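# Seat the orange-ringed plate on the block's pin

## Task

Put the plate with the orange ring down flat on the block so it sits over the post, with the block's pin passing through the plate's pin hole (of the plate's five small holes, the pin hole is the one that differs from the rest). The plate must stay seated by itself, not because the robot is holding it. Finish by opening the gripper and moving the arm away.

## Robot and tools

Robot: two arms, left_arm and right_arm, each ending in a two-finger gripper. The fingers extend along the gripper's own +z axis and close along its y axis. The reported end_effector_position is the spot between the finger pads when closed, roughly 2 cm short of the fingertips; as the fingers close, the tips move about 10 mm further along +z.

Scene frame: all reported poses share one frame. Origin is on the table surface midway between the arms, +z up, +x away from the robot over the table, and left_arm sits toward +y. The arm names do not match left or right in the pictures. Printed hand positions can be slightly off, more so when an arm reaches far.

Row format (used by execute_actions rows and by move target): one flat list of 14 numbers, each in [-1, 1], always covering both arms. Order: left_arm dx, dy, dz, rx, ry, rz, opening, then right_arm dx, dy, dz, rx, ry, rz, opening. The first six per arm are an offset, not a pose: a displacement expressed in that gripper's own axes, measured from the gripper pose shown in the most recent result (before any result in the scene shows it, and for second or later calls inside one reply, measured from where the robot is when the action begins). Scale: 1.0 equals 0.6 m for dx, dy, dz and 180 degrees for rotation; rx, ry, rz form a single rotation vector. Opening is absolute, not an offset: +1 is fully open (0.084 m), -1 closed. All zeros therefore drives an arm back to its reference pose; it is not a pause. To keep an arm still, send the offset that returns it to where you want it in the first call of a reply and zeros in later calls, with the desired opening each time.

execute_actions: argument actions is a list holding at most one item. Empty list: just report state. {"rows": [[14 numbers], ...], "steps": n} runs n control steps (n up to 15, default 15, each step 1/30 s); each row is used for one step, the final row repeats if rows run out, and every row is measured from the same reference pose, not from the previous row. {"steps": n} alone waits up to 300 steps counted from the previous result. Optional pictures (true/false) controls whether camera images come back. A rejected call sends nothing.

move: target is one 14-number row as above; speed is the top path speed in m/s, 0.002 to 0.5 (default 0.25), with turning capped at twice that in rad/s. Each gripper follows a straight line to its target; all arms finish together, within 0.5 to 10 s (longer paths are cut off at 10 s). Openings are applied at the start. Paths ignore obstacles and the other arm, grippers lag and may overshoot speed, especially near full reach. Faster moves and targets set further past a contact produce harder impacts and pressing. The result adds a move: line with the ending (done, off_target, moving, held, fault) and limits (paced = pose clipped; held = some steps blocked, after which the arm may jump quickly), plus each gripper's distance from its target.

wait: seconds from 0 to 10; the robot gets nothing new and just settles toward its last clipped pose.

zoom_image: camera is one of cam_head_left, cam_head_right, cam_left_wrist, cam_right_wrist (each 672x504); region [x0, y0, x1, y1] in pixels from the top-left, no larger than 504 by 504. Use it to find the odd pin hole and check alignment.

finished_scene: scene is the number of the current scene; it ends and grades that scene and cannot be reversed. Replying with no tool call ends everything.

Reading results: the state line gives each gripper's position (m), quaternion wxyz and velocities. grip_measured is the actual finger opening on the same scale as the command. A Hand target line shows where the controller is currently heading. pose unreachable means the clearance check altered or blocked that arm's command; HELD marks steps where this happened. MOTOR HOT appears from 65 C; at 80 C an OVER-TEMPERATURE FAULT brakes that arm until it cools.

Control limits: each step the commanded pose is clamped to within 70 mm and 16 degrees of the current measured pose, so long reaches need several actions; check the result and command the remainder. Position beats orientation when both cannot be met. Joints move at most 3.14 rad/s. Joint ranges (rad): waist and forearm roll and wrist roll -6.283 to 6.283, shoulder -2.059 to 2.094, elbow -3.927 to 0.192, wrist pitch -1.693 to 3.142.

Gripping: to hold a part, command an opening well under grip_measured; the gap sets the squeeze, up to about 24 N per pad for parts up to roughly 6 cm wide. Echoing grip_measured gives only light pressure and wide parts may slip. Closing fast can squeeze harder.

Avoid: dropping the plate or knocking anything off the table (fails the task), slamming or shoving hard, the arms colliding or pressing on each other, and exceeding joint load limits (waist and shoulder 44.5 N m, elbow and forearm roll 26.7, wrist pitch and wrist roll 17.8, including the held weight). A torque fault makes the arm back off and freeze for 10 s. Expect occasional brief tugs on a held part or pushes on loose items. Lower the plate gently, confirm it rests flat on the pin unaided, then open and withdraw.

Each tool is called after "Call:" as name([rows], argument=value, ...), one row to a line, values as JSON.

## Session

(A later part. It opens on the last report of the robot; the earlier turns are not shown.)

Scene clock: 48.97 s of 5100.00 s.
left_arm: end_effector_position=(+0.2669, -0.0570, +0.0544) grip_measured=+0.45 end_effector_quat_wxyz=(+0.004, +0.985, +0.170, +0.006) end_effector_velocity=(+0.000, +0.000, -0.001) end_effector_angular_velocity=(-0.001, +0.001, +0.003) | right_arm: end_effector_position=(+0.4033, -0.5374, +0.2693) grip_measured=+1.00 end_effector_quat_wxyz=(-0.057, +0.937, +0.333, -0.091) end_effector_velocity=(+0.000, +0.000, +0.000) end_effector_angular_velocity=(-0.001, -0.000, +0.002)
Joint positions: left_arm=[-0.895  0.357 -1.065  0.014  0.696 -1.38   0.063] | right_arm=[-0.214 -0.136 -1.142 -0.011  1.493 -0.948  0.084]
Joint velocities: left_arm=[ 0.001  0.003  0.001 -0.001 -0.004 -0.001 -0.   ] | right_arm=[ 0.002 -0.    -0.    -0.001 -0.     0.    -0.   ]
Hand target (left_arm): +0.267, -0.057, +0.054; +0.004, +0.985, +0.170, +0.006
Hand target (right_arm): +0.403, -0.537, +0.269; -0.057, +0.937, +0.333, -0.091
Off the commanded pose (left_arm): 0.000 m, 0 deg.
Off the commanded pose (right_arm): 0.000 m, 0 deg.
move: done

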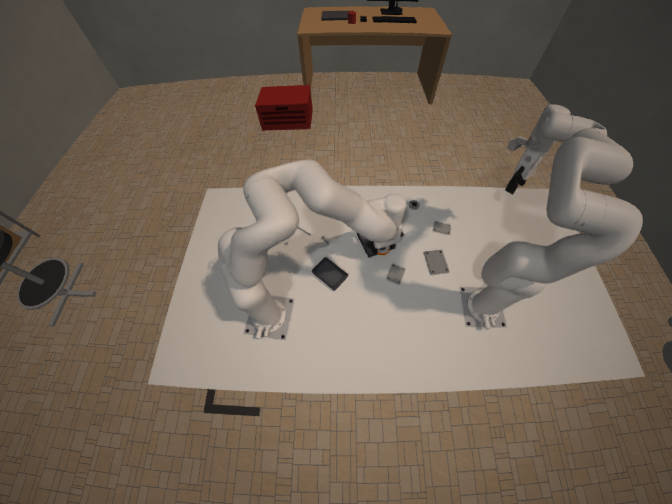

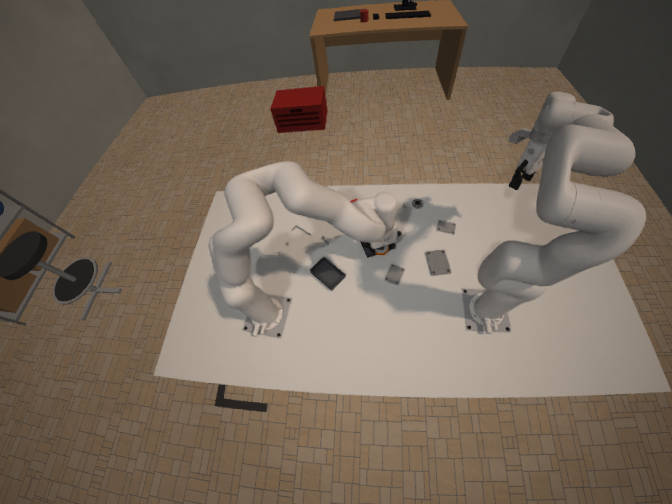

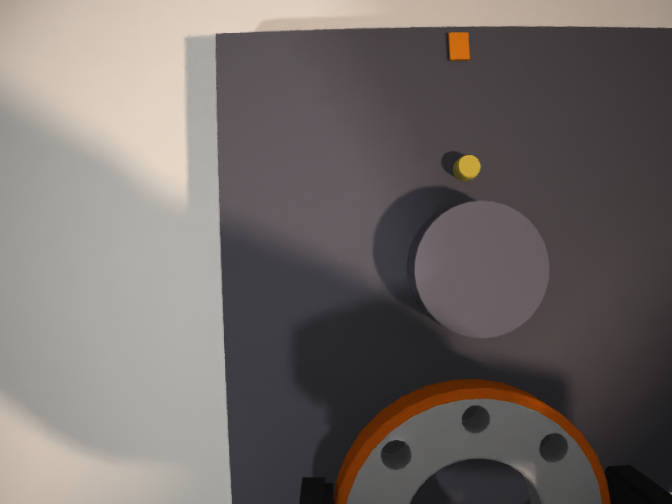

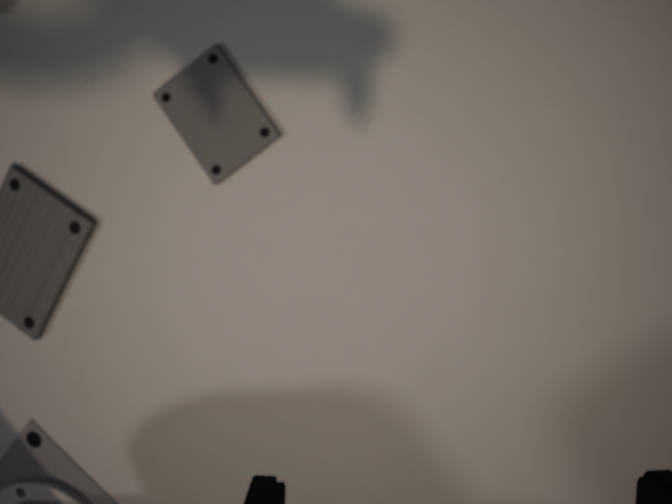

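Call:
move(target=[0,0.0053,-0.021,0,0,0,-1,0,0,0,0,0,0,1], speed=0.05)

Call:
move(target=[0.0962,0,0,0,0,0,-1,0,0,0,0,0,0,1], speed=0.05)

Scene clock: 62.43 s of 5100.00 s.
left_arm: end_effector_position=(+0.2677, -0.0599, +0.0668) grip_measured=+0.45 end_effector_quat_wxyz=(+0.004, +0.985, +0.170, +0.006) end_effector_velocity=(-0.000, +0.001, +0.000) end_effector_angular_velocity=(+0.003, +0.003, +0.001) | right_arm: end_effector_position=(+0.4033, -0.5374, +0.2693) grip_measured=+1.00 end_effector_quat_wxyz=(-0.057, +0.937, +0.333, -0.091) end_effector_velocity=(+0.000, +0.001, -0.000) end_effector_angular_velocity=(+0.000, -0.000, +0.004)
Joint positions: left_arm=[-0.896  0.34  -1.082  0.013  0.731 -1.381  0.063] | right_arm=[-0.214 -0.136 -1.142 -0.011  1.493 -0.948  0.084]
Joint velocities: left_arm=[ 0.    -0.001 -0.001 -0.001  0.006  0.     0.   ] | right_arm=[ 0.003 -0.     0.     0.    -0.001 -0.001  0.   ]
Hand target (left_arm): +0.268, -0.060, +0.067; +0.004, +0.985, +0.170, +0.006
Hand target (right_arm): +0.403, -0.537, +0.269; -0.057, +0.937, +0.333, -0.091
Off the commanded pose (left_arm): 0.000 m, 0 deg.
Off the commanded pose (right_arm): 0.000 m, 0 deg.
After step 90, 9.73 s passed at rest.
move: done

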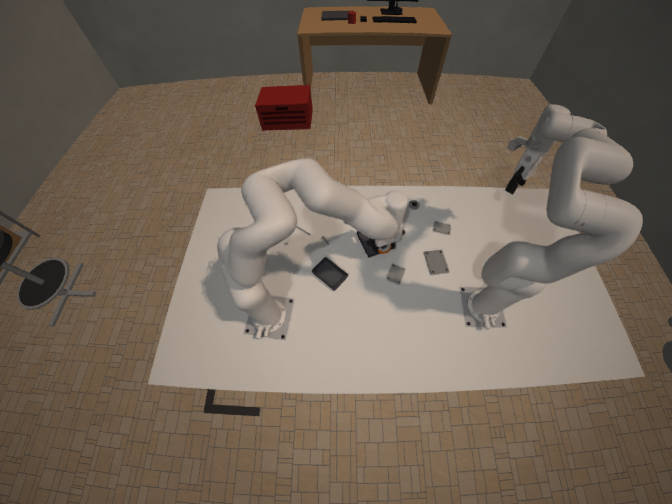

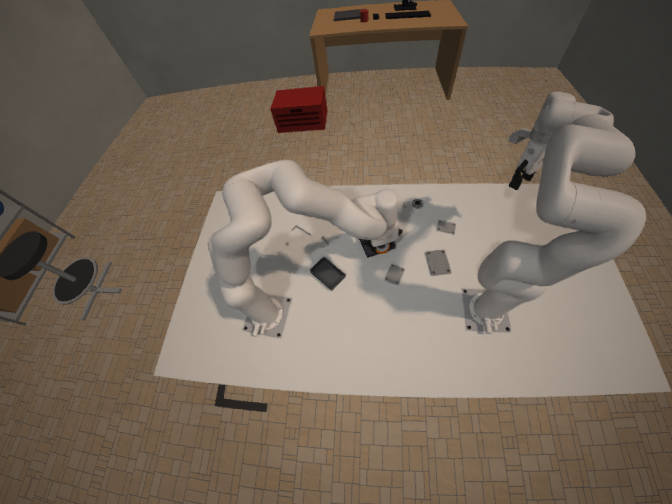

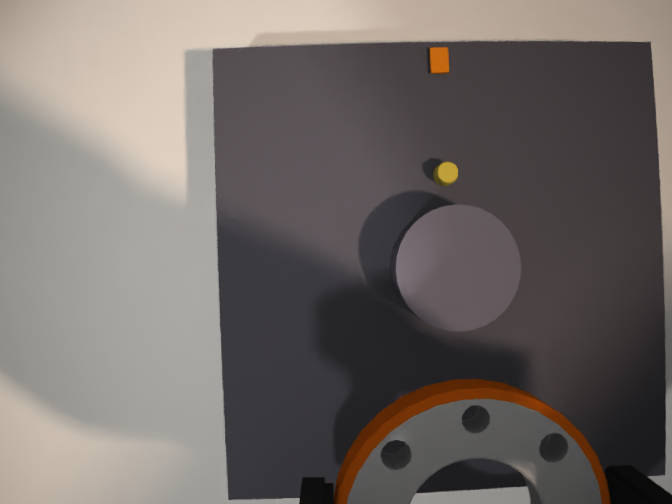

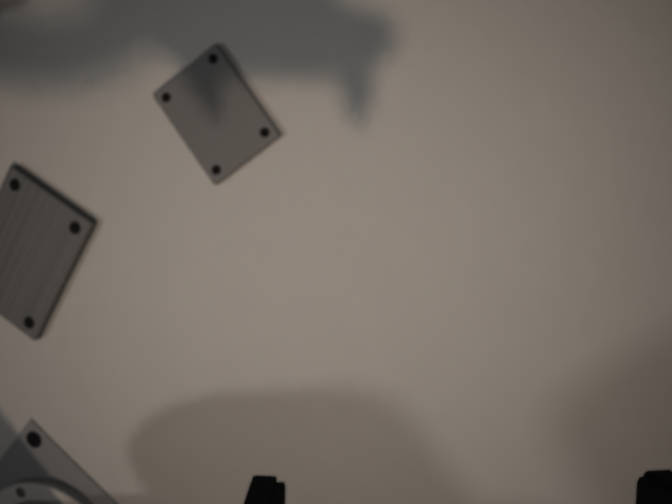

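Scene clock: 63.93 s of 5100.00 s.
left_arm: end_effector_position=(+0.3218, -0.0406, +0.0675) grip_measured=+0.45 end_effector_quat_wxyz=(+0.004, +0.986, +0.169, +0.006) end_effector_velocity=(+0.001, +0.001, -0.001) end_effector_angular_velocity=(+0.001, +0.000, -0.001) | right_arm: end_effector_position=(+0.4033, -0.5374, +0.2693) grip_measured=+1.00 end_effector_quat_wxyz=(-0.057, +0.937, +0.333, -0.091) end_effector_velocity=(-0.000, +0.000, -0.000) end_effector_angular_velocity=(+0.002, +0.002, -0.002)
Joint positions: left_arm=[-0.789  0.38  -1.145  0.011  0.752 -1.271  0.063] | right_arm=[-0.214 -0.136 -1.142 -0.011  1.493 -0.948  0.084]
Joint velocities: left_arm=[ 0.002  0.002 -0.002  0.001  0.001  0.003  0.   ] | right_arm=[-0.001  0.     0.     0.002  0.002  0.001  0.   ]
Hand target (left_arm): +0.322, -0.040, +0.067; +0.004, +0.985, +0.170, +0.006
Hand target (right_arm): +0.403, -0.537, +0.269; -0.057, +0.937, +0.333, -0.091
Off the commanded pose (left_arm): 0.000 m, 0 deg.
Off the commanded pose (right_arm): 0.000 m, 0 deg.
move: done

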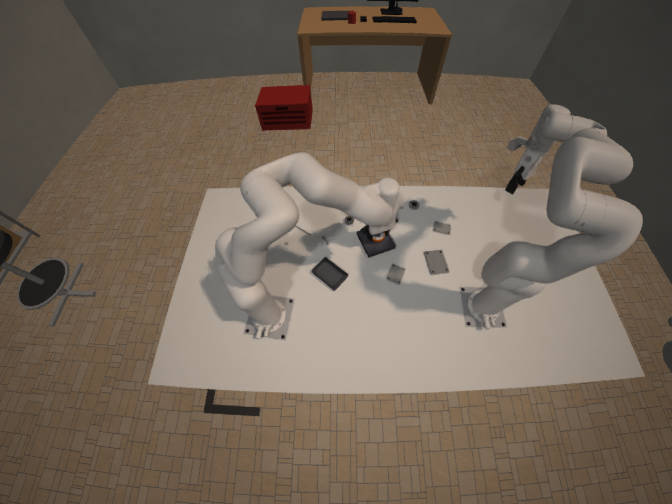

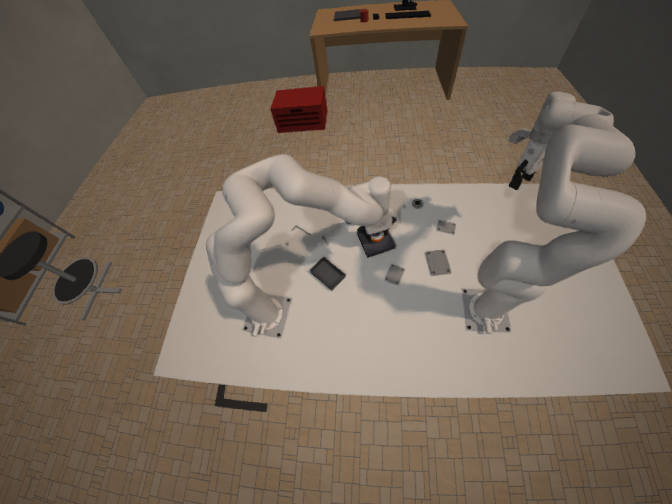

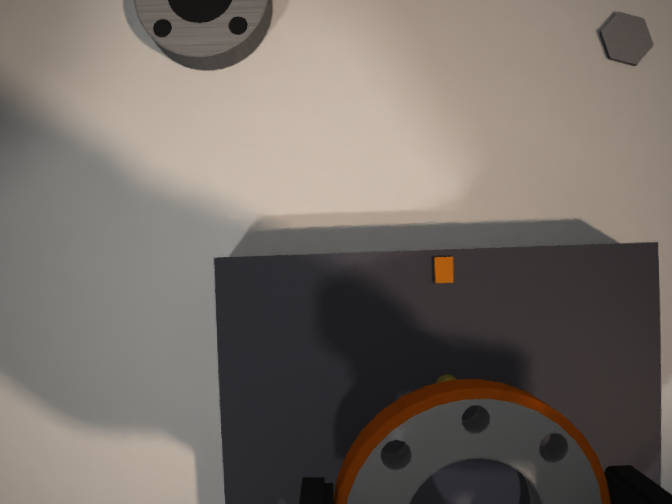

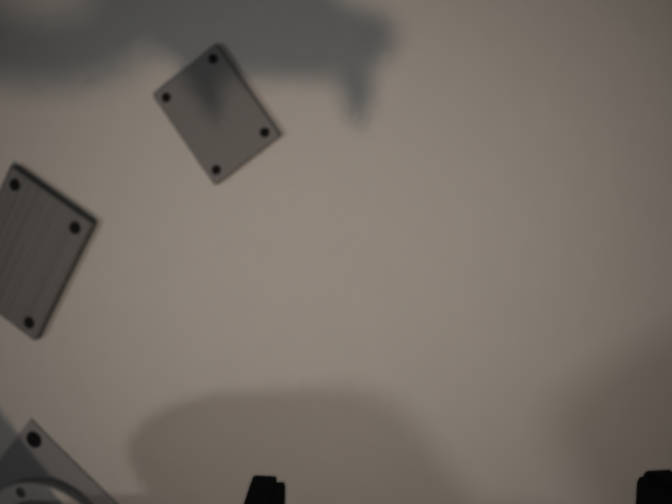

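Call:
move(target=[0,0,0.0125,0,0,0,-1,0,0,0,0,0,0,1], speed=0.008)

Scene clock: 69.50 s of 5100.00 s.
left_arm: end_effector_position=(+0.3219, -0.0406, +0.0600) grip_measured=+0.45 end_effector_quat_wxyz=(+0.004, +0.986, +0.169, +0.006) end_effector_velocity=(+0.001, -0.000, +0.000) end_effector_angular_velocity=(-0.002, -0.002, +0.000) | right_arm: end_effector_position=(+0.4033, -0.5374, +0.2693) grip_measured=+1.00 end_effector_quat_wxyz=(-0.057, +0.937, +0.333, -0.091) end_effector_velocity=(-0.000, +0.000, -0.000) end_effector_angular_velocity=(-0.002, +0.002, +0.002)
Joint positions: left_arm=[-0.789  0.394 -1.142  0.011  0.735 -1.271  0.063] | right_arm=[-0.214 -0.136 -1.142 -0.011  1.493 -0.948  0.084]
Joint velocities: left_arm=[ 0.001  0.    -0.     0.001 -0.003 -0.     0.   ] | right_arm=[ 0.002  0.     0.    -0.002  0.001  0.001  0.   ]
Hand target (left_arm): +0.322, -0.041, +0.060; +0.004, +0.986, +0.169, +0.006
Hand target (right_arm): +0.403, -0.537, +0.269; -0.057, +0.937, +0.333, -0.091
Off the commanded pose (left_arm): 0.000 m, 0 deg.
Off the commanded pose (right_arm): 0.000 m, 0 deg.
After step 90, 1.40 s passed at rest.
move: done

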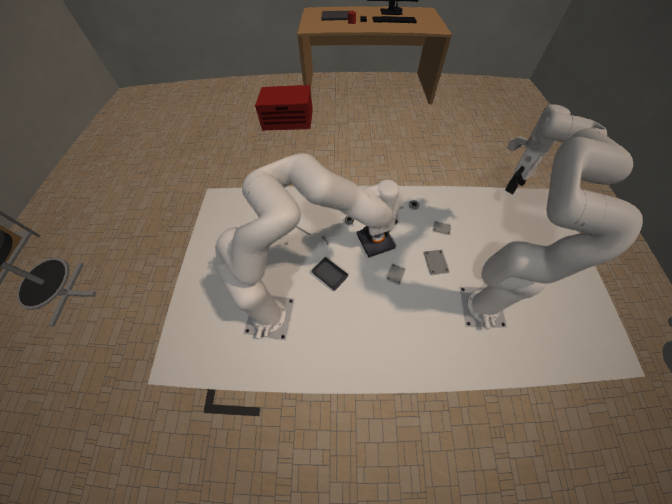

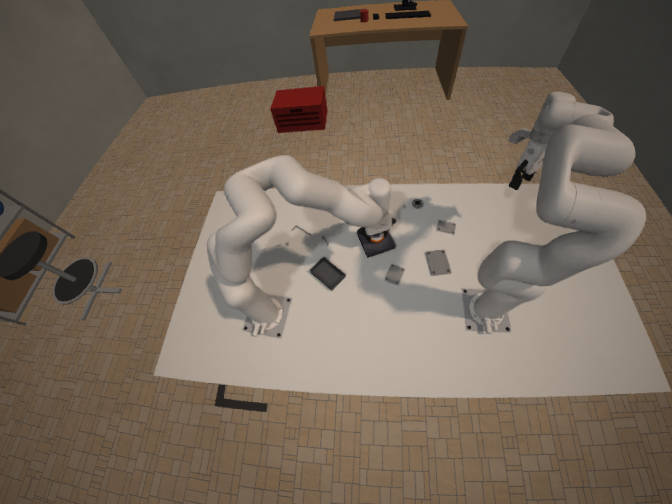

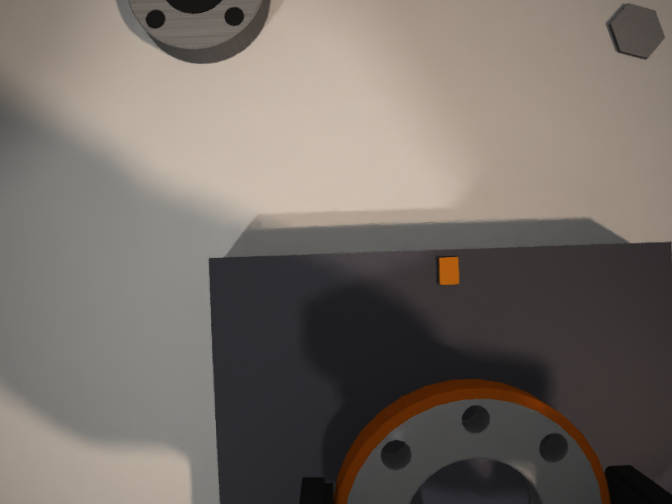

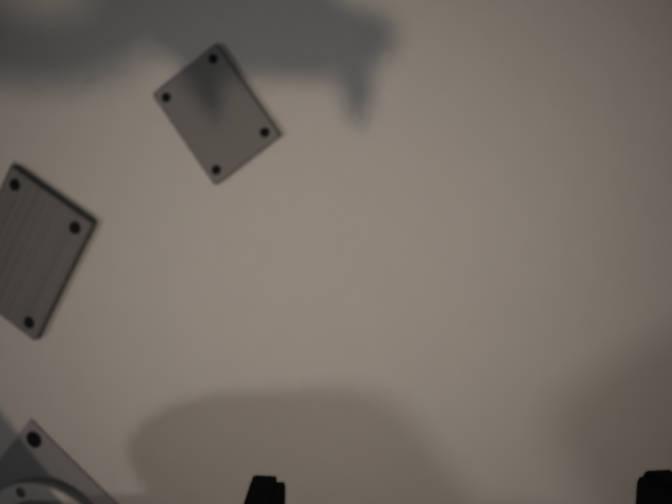

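Call:
move(target=[0,0,0.0035,0,0,0,-1,0,0,0,0,0,0,1], speed=0.004)

Scene clock: 71.33 s of 5100.00 s.
left_arm: end_effector_position=(+0.3221, -0.0407, +0.0581) grip_measured=+0.45 end_effector_quat_wxyz=(+0.004, +0.985, +0.170, +0.006) end_effector_velocity=(-0.000, +0.000, -0.001) end_effector_angular_velocity=(+0.002, +0.001, -0.002) | right_arm: end_effector_position=(+0.4033, -0.5374, +0.2693) grip_measured=+1.00 end_effector_quat_wxyz=(-0.057, +0.937, +0.333, -0.091) end_effector_velocity=(-0.000, -0.000, -0.000) end_effector_angular_velocity=(-0.001, +0.000, +0.001)
Joint positions: left_arm=[-0.789  0.398 -1.141  0.011  0.729 -1.271  0.063] | right_arm=[-0.214 -0.136 -1.142 -0.011  1.493 -0.948  0.084]
Joint velocities: left_arm=[-0.     0.002  0.001  0.001 -0.001  0.001  0.   ] | right_arm=[ 0.    -0.     0.    -0.001 -0.    -0.     0.   ]
Hand target (left_arm): +0.322, -0.041, +0.058; +0.004, +0.986, +0.169, +0.006
Hand target (right_arm): +0.403, -0.537, +0.269; -0.057, +0.937, +0.333, -0.091
Off the commanded pose (left_arm): 0.000 m, 0 deg.
Off the commanded pose (right_arm): 0.000 m, 0 deg.
move: done

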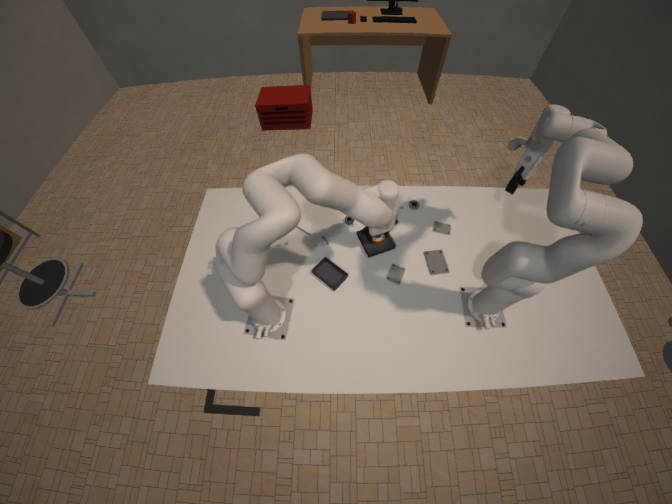

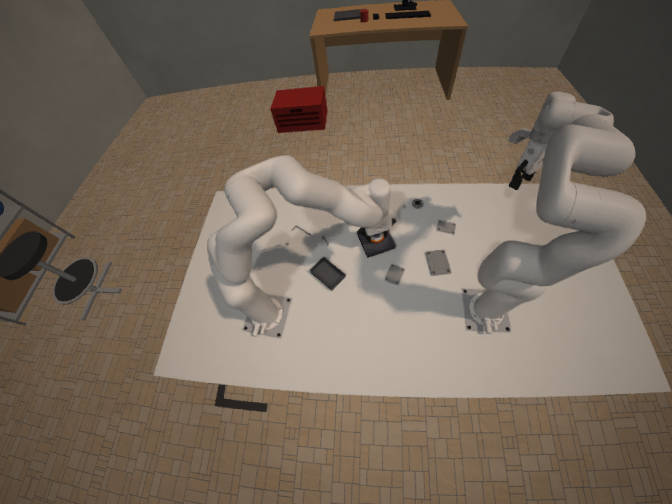

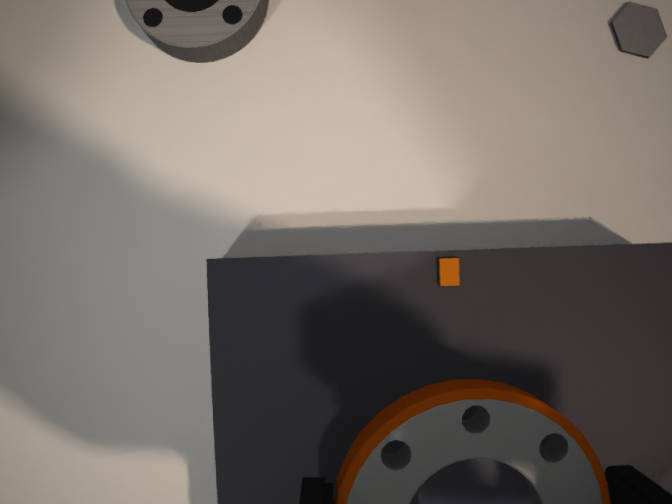

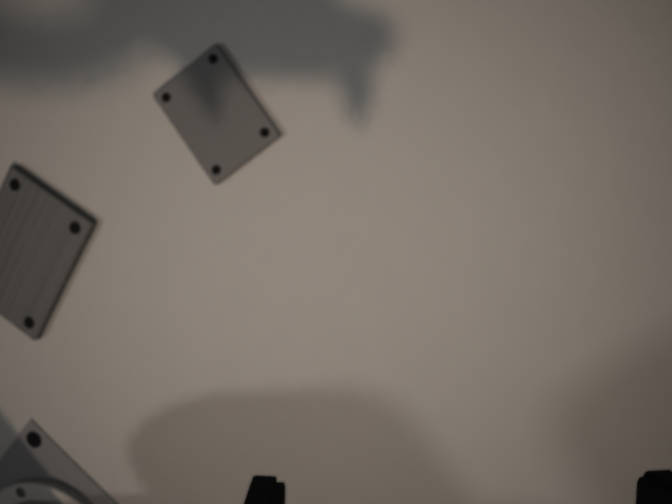

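Call:
move(target=[0,0,0.005,0,0,0,-1,0,0,0,0,0,0,1], speed=0.004)

Scene clock: 73.37 s of 5100.00 s.
left_arm: end_effector_position=(+0.3221, -0.0407, +0.0551) grip_measured=+0.45 end_effector_quat_wxyz=(+0.004, +0.985, +0.170, +0.006) end_effector_velocity=(+0.000, -0.001, +0.001) end_effector_angular_velocity=(-0.002, -0.001, +0.002) | right_arm: end_effector_position=(+0.4033, -0.5374, +0.2693) grip_measured=+1.00 end_effector_quat_wxyz=(-0.057, +0.937, +0.333, -0.091) end_effector_velocity=(-0.000, -0.000, +0.000) end_effector_angular_velocity=(+0.000, +0.001, -0.001)
Joint positions: left_arm=[-0.789  0.404 -1.14   0.012  0.723 -1.271  0.063] | right_arm=[-0.214 -0.136 -1.142 -0.011  1.493 -0.948  0.084]
Joint velocities: left_arm=[ 0.    -0.    -0.001 -0.001 -0.001 -0.001 -0.   ] | right_arm=[-0.001 -0.    -0.     0.     0.002 -0.    -0.   ]
Hand target (left_arm): +0.322, -0.041, +0.055; +0.004, +0.985, +0.170, +0.006
Hand target (right_arm): +0.403, -0.537, +0.269; -0.057, +0.937, +0.333, -0.091
Off the commanded pose (left_arm): 0.000 m, 0 deg.
Off the commanded pose (right_arm): 0.000 m, 0 deg.
move: done

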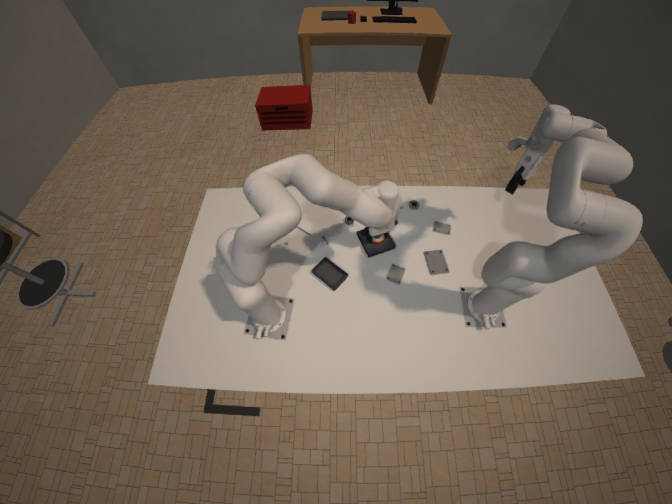

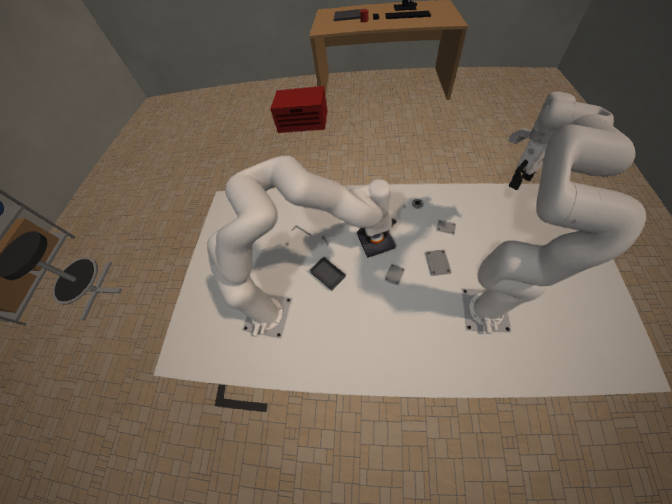

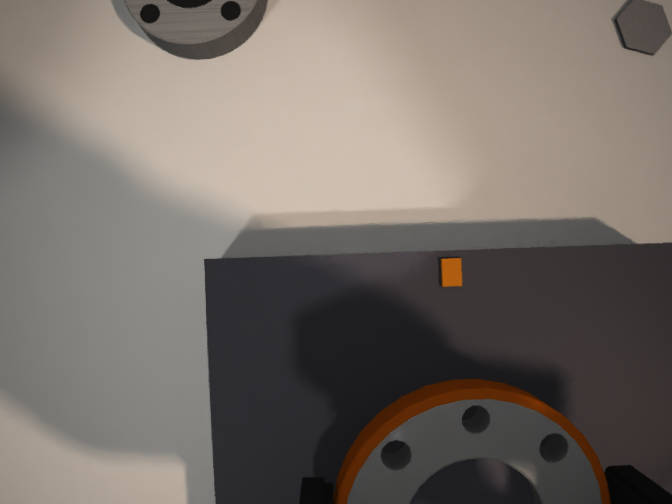

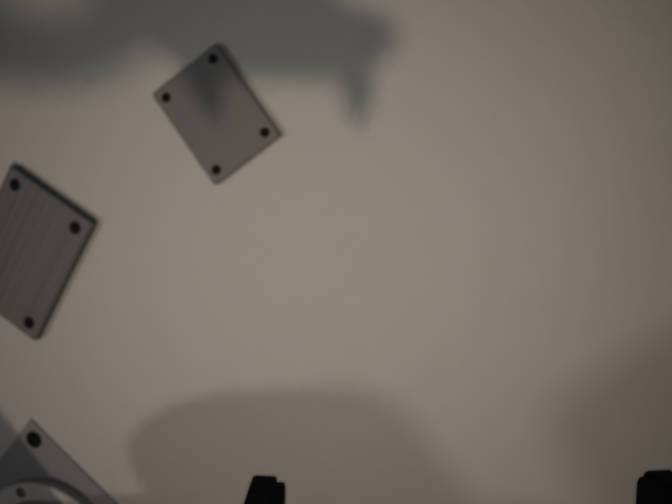

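Call:
move(target=[0,0,0.008,0,0,0,-1,0,0,0,0,0,0,1], speed=0.004)

Scene clock: 76.70 s of 5100.00 s.
left_arm: end_effector_position=(+0.3221, -0.0407, +0.0503) grip_measured=+0.45 end_effector_quat_wxyz=(+0.004, +0.985, +0.170, +0.006) end_effector_velocity=(-0.000, -0.001, +0.000) end_effector_angular_velocity=(-0.001, -0.001, -0.001) | right_arm: end_effector_position=(+0.4033, -0.5374, +0.2693) grip_measured=+1.00 end_effector_quat_wxyz=(-0.057, +0.937, +0.333, -0.091) end_effector_velocity=(+0.000, -0.000, +0.000) end_effector_angular_velocity=(-0.001, -0.000, -0.000)
Joint positions: left_arm=[-0.789  0.414 -1.139  0.012  0.712 -1.271  0.063] | right_arm=[-0.214 -0.136 -1.142 -0.011  1.493 -0.948  0.084]
Joint velocities: left_arm=[-0.001  0.001 -0.002  0.    -0.    -0.    -0.   ] | right_arm=[ 0.    -0.    -0.    -0.001 -0.     0.001 -0.   ]
Hand target (left_arm): +0.322, -0.041, +0.050; +0.004, +0.985, +0.170, +0.006
Hand target (right_arm): +0.403, -0.537, +0.269; -0.057, +0.937, +0.333, -0.091
Off the commanded pose (left_arm): 0.000 m, 0 deg.
Off the commanded pose (right_arm): 0.000 m, 0 deg.
move: done

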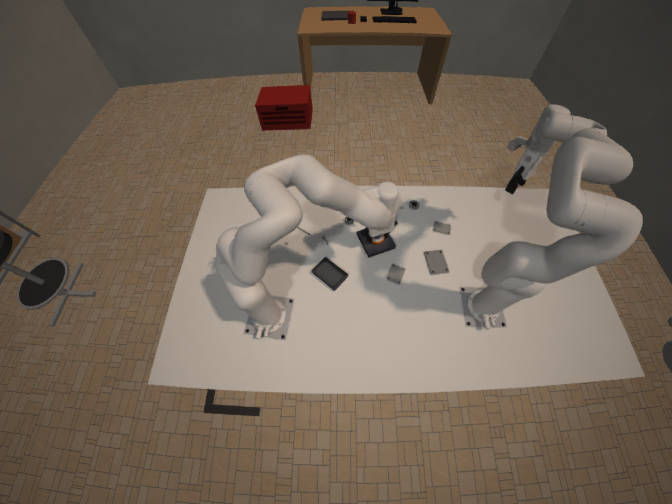

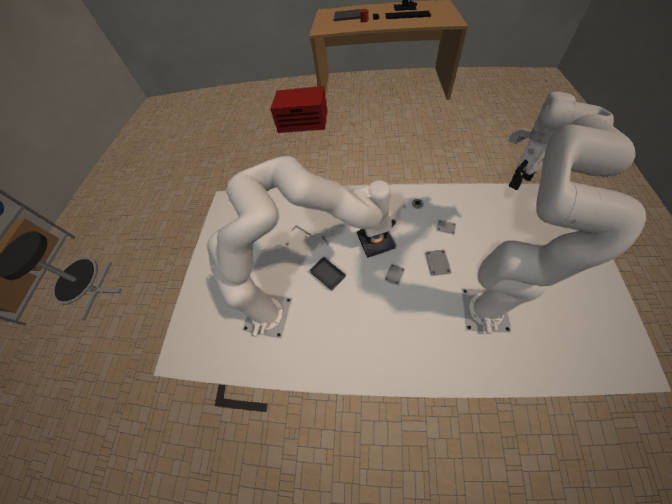

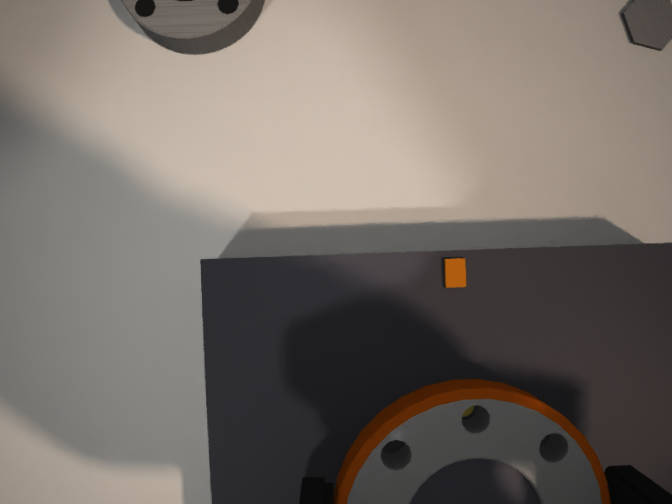

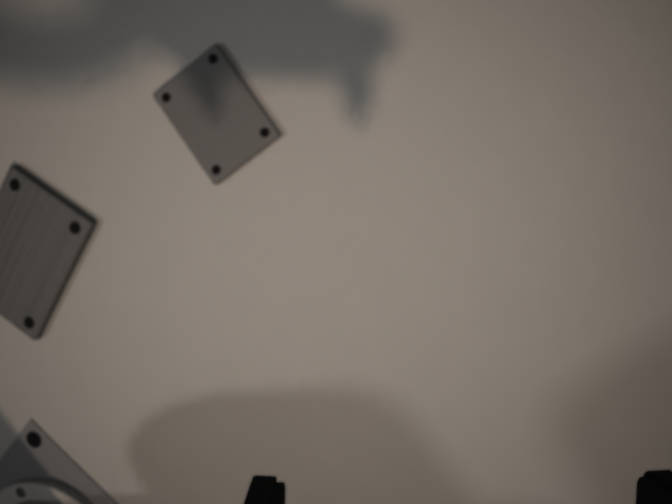

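Call:
move(target=[0,0,0.009,0,0,0,-1,0,0,0,0,0,0,1], speed=0.004)

Scene clock: 79.43 s of 5100.00 s.
left_arm: end_effector_position=(+0.3223, -0.0409, +0.0455) grip_measured=+0.45 end_effector_quat_wxyz=(+0.004, +0.986, +0.169, +0.007) end_effector_velocity=(+0.001, +0.001, -0.003) end_effector_angular_velocity=(+0.001, +0.001, +0.003) | right_arm: end_effector_position=(+0.4033, -0.5374, +0.2693) grip_measured=+1.00 end_effector_quat_wxyz=(-0.057, +0.937, +0.333, -0.091) end_effector_velocity=(+0.000, -0.000, +0.000) end_effector_angular_velocity=(-0.002, -0.000, +0.001)
Joint positions: left_arm=[-0.789  0.424 -1.138  0.012  0.7   -1.271  0.063] | right_arm=[-0.214 -0.136 -1.142 -0.011  1.493 -0.948  0.084]
Joint velocities: left_arm=[ 0.002  0.006  0.     0.    -0.004 -0.001  0.   ] | right_arm=[ 0.    -0.    -0.    -0.002 -0.001 -0.    -0.   ]
Hand target (left_arm): +0.322, -0.041, +0.045; +0.004, +0.985, +0.170, +0.006
Hand target (right_arm): +0.403, -0.537, +0.269; -0.057, +0.937, +0.333, -0.091
Off the commanded pose (left_arm): 0.001 m, 0 deg.
Off the commanded pose (right_arm): 0.000 m, 0 deg.
move: done

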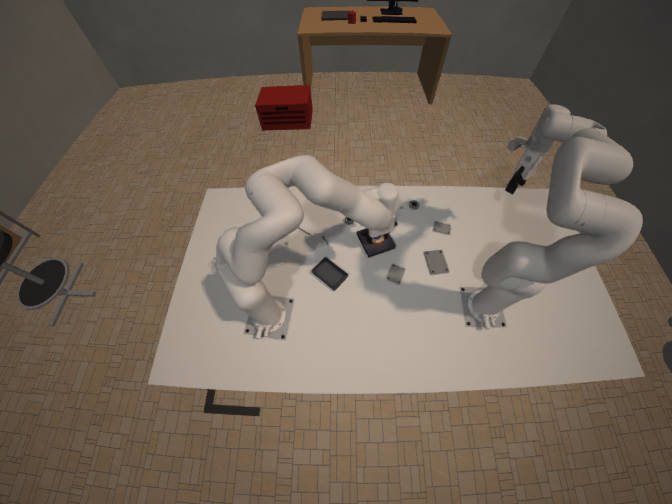

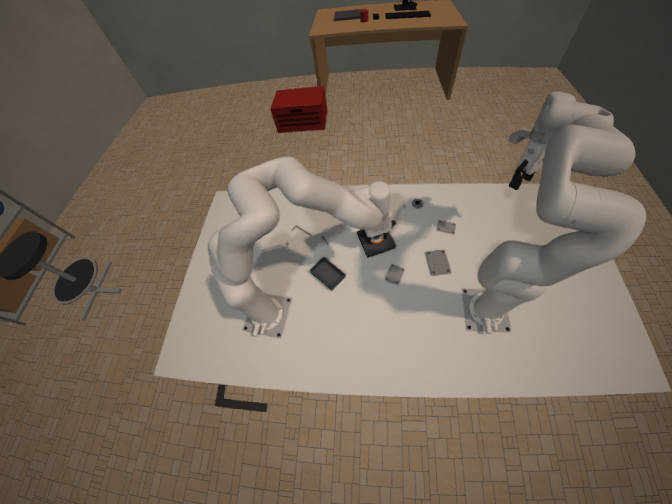

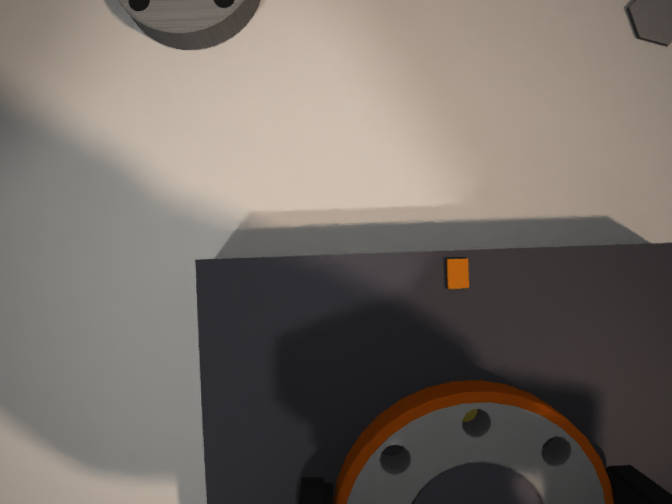

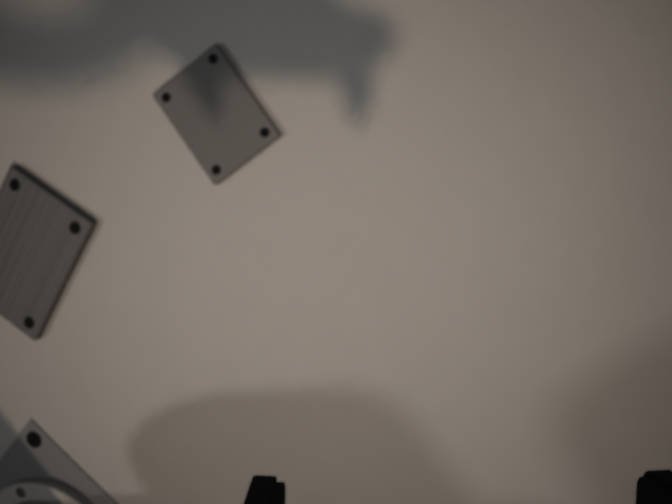

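Call:
zoom_image(camera="cam_left_wrist", region=[360, 380, 600, 504])

Region (360, 380, 600, 504) of cam_left_wrist's 672x504 image, scaled by 2.100, with more detail than that image has; it fills the top 260 rows of this view, and the rest is white.

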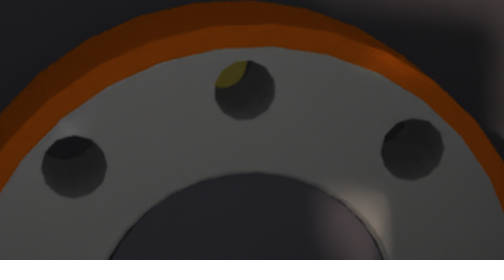

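Call:
move(target=[0,0,-0.001,0,0,-0.004,-1,0,0,0,0,0,0,1], speed=0.005)

Call:
move(target=[0,0,0.003,0,0,0,-1,0,0,0,0,0,0,1], speed=0.003)

Call:
zoom_image(camera="cam_left_wrist", region=[360, 380, 600, 504])

Scene clock: 93.13 s of 5100.00 s.
left_arm: end_effector_position=(+0.3222, -0.0408, +0.0454) grip_measured=+0.45 end_effector_quat_wxyz=(+0.004, +0.984, +0.175, +0.006) end_effector_velocity=(+0.000, -0.000, +0.001) end_effector_angular_velocity=(-0.000, -0.001, -0.000) | right_arm: end_effector_position=(+0.4033, -0.5374, +0.2693) grip_measured=+1.00 end_effector_quat_wxyz=(-0.057, +0.937, +0.333, -0.091) end_effector_velocity=(+0.000, +0.000, +0.000) end_effector_angular_velocity=(+0.001, -0.001, -0.001)
Joint positions: left_arm=[-0.788  0.424 -1.137  0.012  0.7   -1.284  0.063] | right_arm=[-0.214 -0.136 -1.142 -0.011  1.493 -0.948  0.084]
Joint velocities: left_arm=[ 0.    -0.001 -0.001  0.001  0.001 -0.001 -0.   ] | right_arm=[-0.     0.    -0.     0.002 -0.     0.     0.   ]
Hand target (left_arm): +0.322, -0.041, +0.046; +0.004, +0.984, +0.175, +0.007
Hand target (right_arm): +0.403, -0.537, +0.269; -0.057, +0.937, +0.333, -0.091
Off the commanded pose (left_arm): 0.001 m, 0 deg.
Off the commanded pose (right_arm): 0.000 m, 0 deg.
After step 90, 9.27 s passed at rest.
move: done

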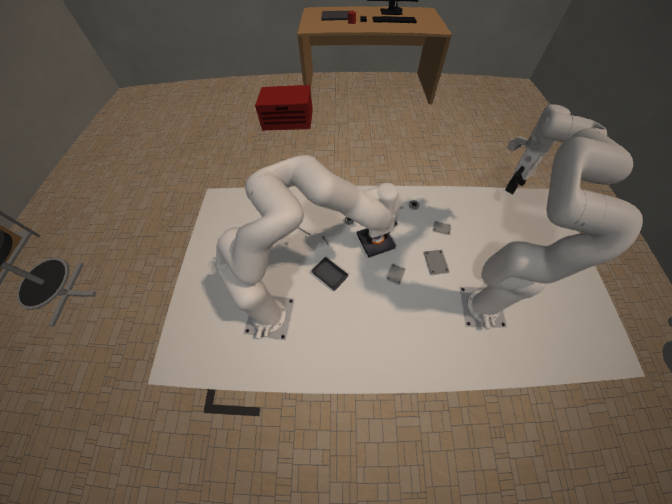

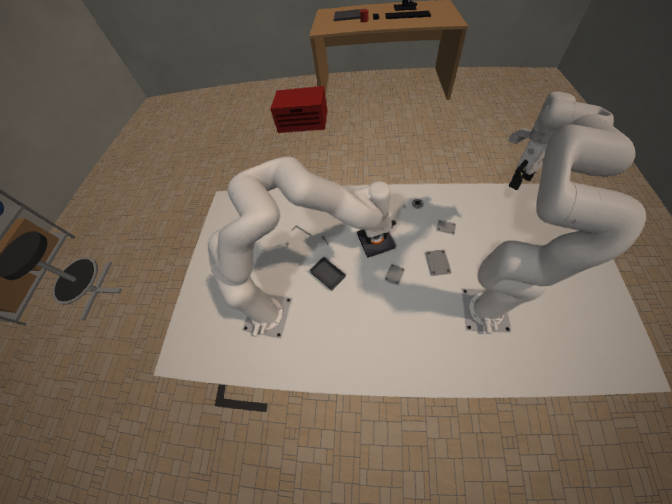

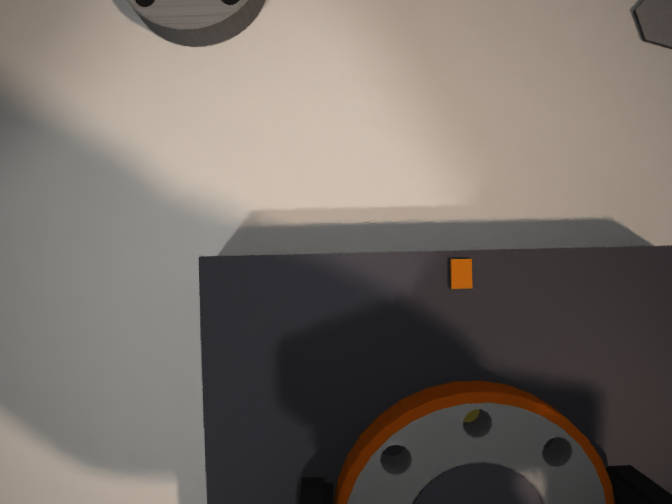

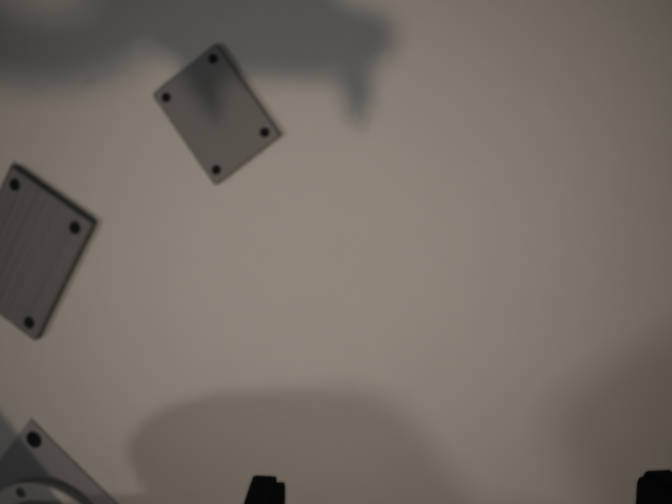

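Scene clock: 93.97 s of 5100.00 s.
left_arm: end_effector_position=(+0.3223, -0.0408, +0.0441) grip_measured=+0.45 end_effector_quat_wxyz=(+0.004, +0.984, +0.176, +0.006) end_effector_velocity=(-0.002, +0.003, -0.020) end_effector_angular_velocity=(+0.001, +0.005, +0.005) | right_arm: end_effector_position=(+0.4033, -0.5374, +0.2693) grip_measured=+1.00 end_effector_quat_wxyz=(-0.057, +0.937, +0.333, -0.091) end_effector_velocity=(-0.000, +0.001, -0.000) end_effector_angular_velocity=(+0.002, +0.000, -0.001)
Joint positions: left_arm=[-0.788  0.427 -1.137  0.012  0.697 -1.284  0.063] | right_arm=[-0.214 -0.136 -1.142 -0.011  1.493 -0.948  0.084]
Joint velocities: left_arm=[ 0.002  0.035  0.015 -0.005 -0.046  0.001 -0.001] | right_arm=[0.    0.    0.    0.003 0.001 0.001 0.   ]
Hand target (left_arm): +0.322, -0.041, +0.044; +0.004, +0.984, +0.175, +0.006
Hand target (right_arm): +0.403, -0.537, +0.269; -0.057, +0.937, +0.333, -0.091
Off the commanded pose (left_arm): 0.001 m, 0 deg.
Off the commanded pose (right_arm): 0.000 m, 0 deg.
move: done

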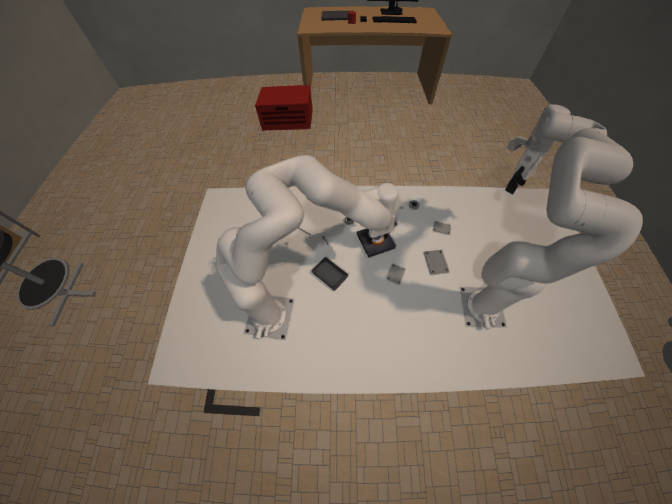

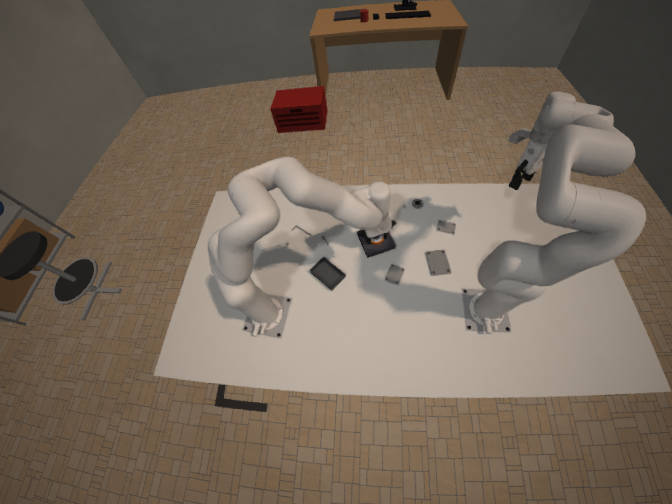

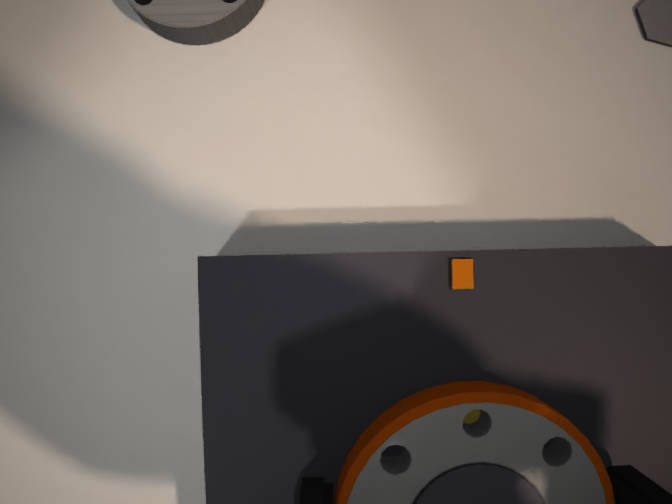

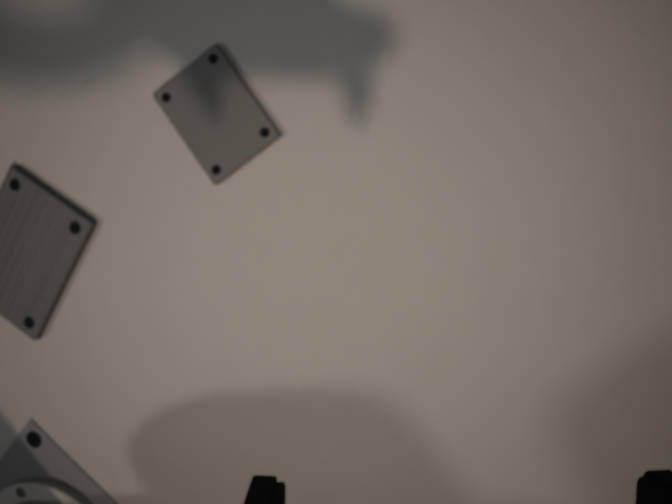

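Region (360, 380, 600, 504) of cam_left_wrist's 672x504 image, scaled by 2.100, with more detail than that image has; it fills the top 260 rows of this view, and the rest is white.

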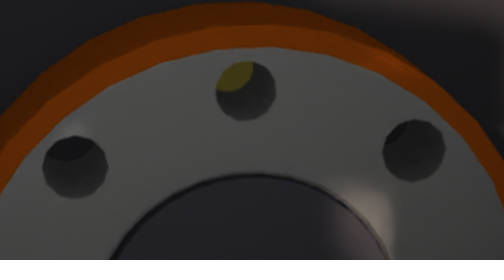

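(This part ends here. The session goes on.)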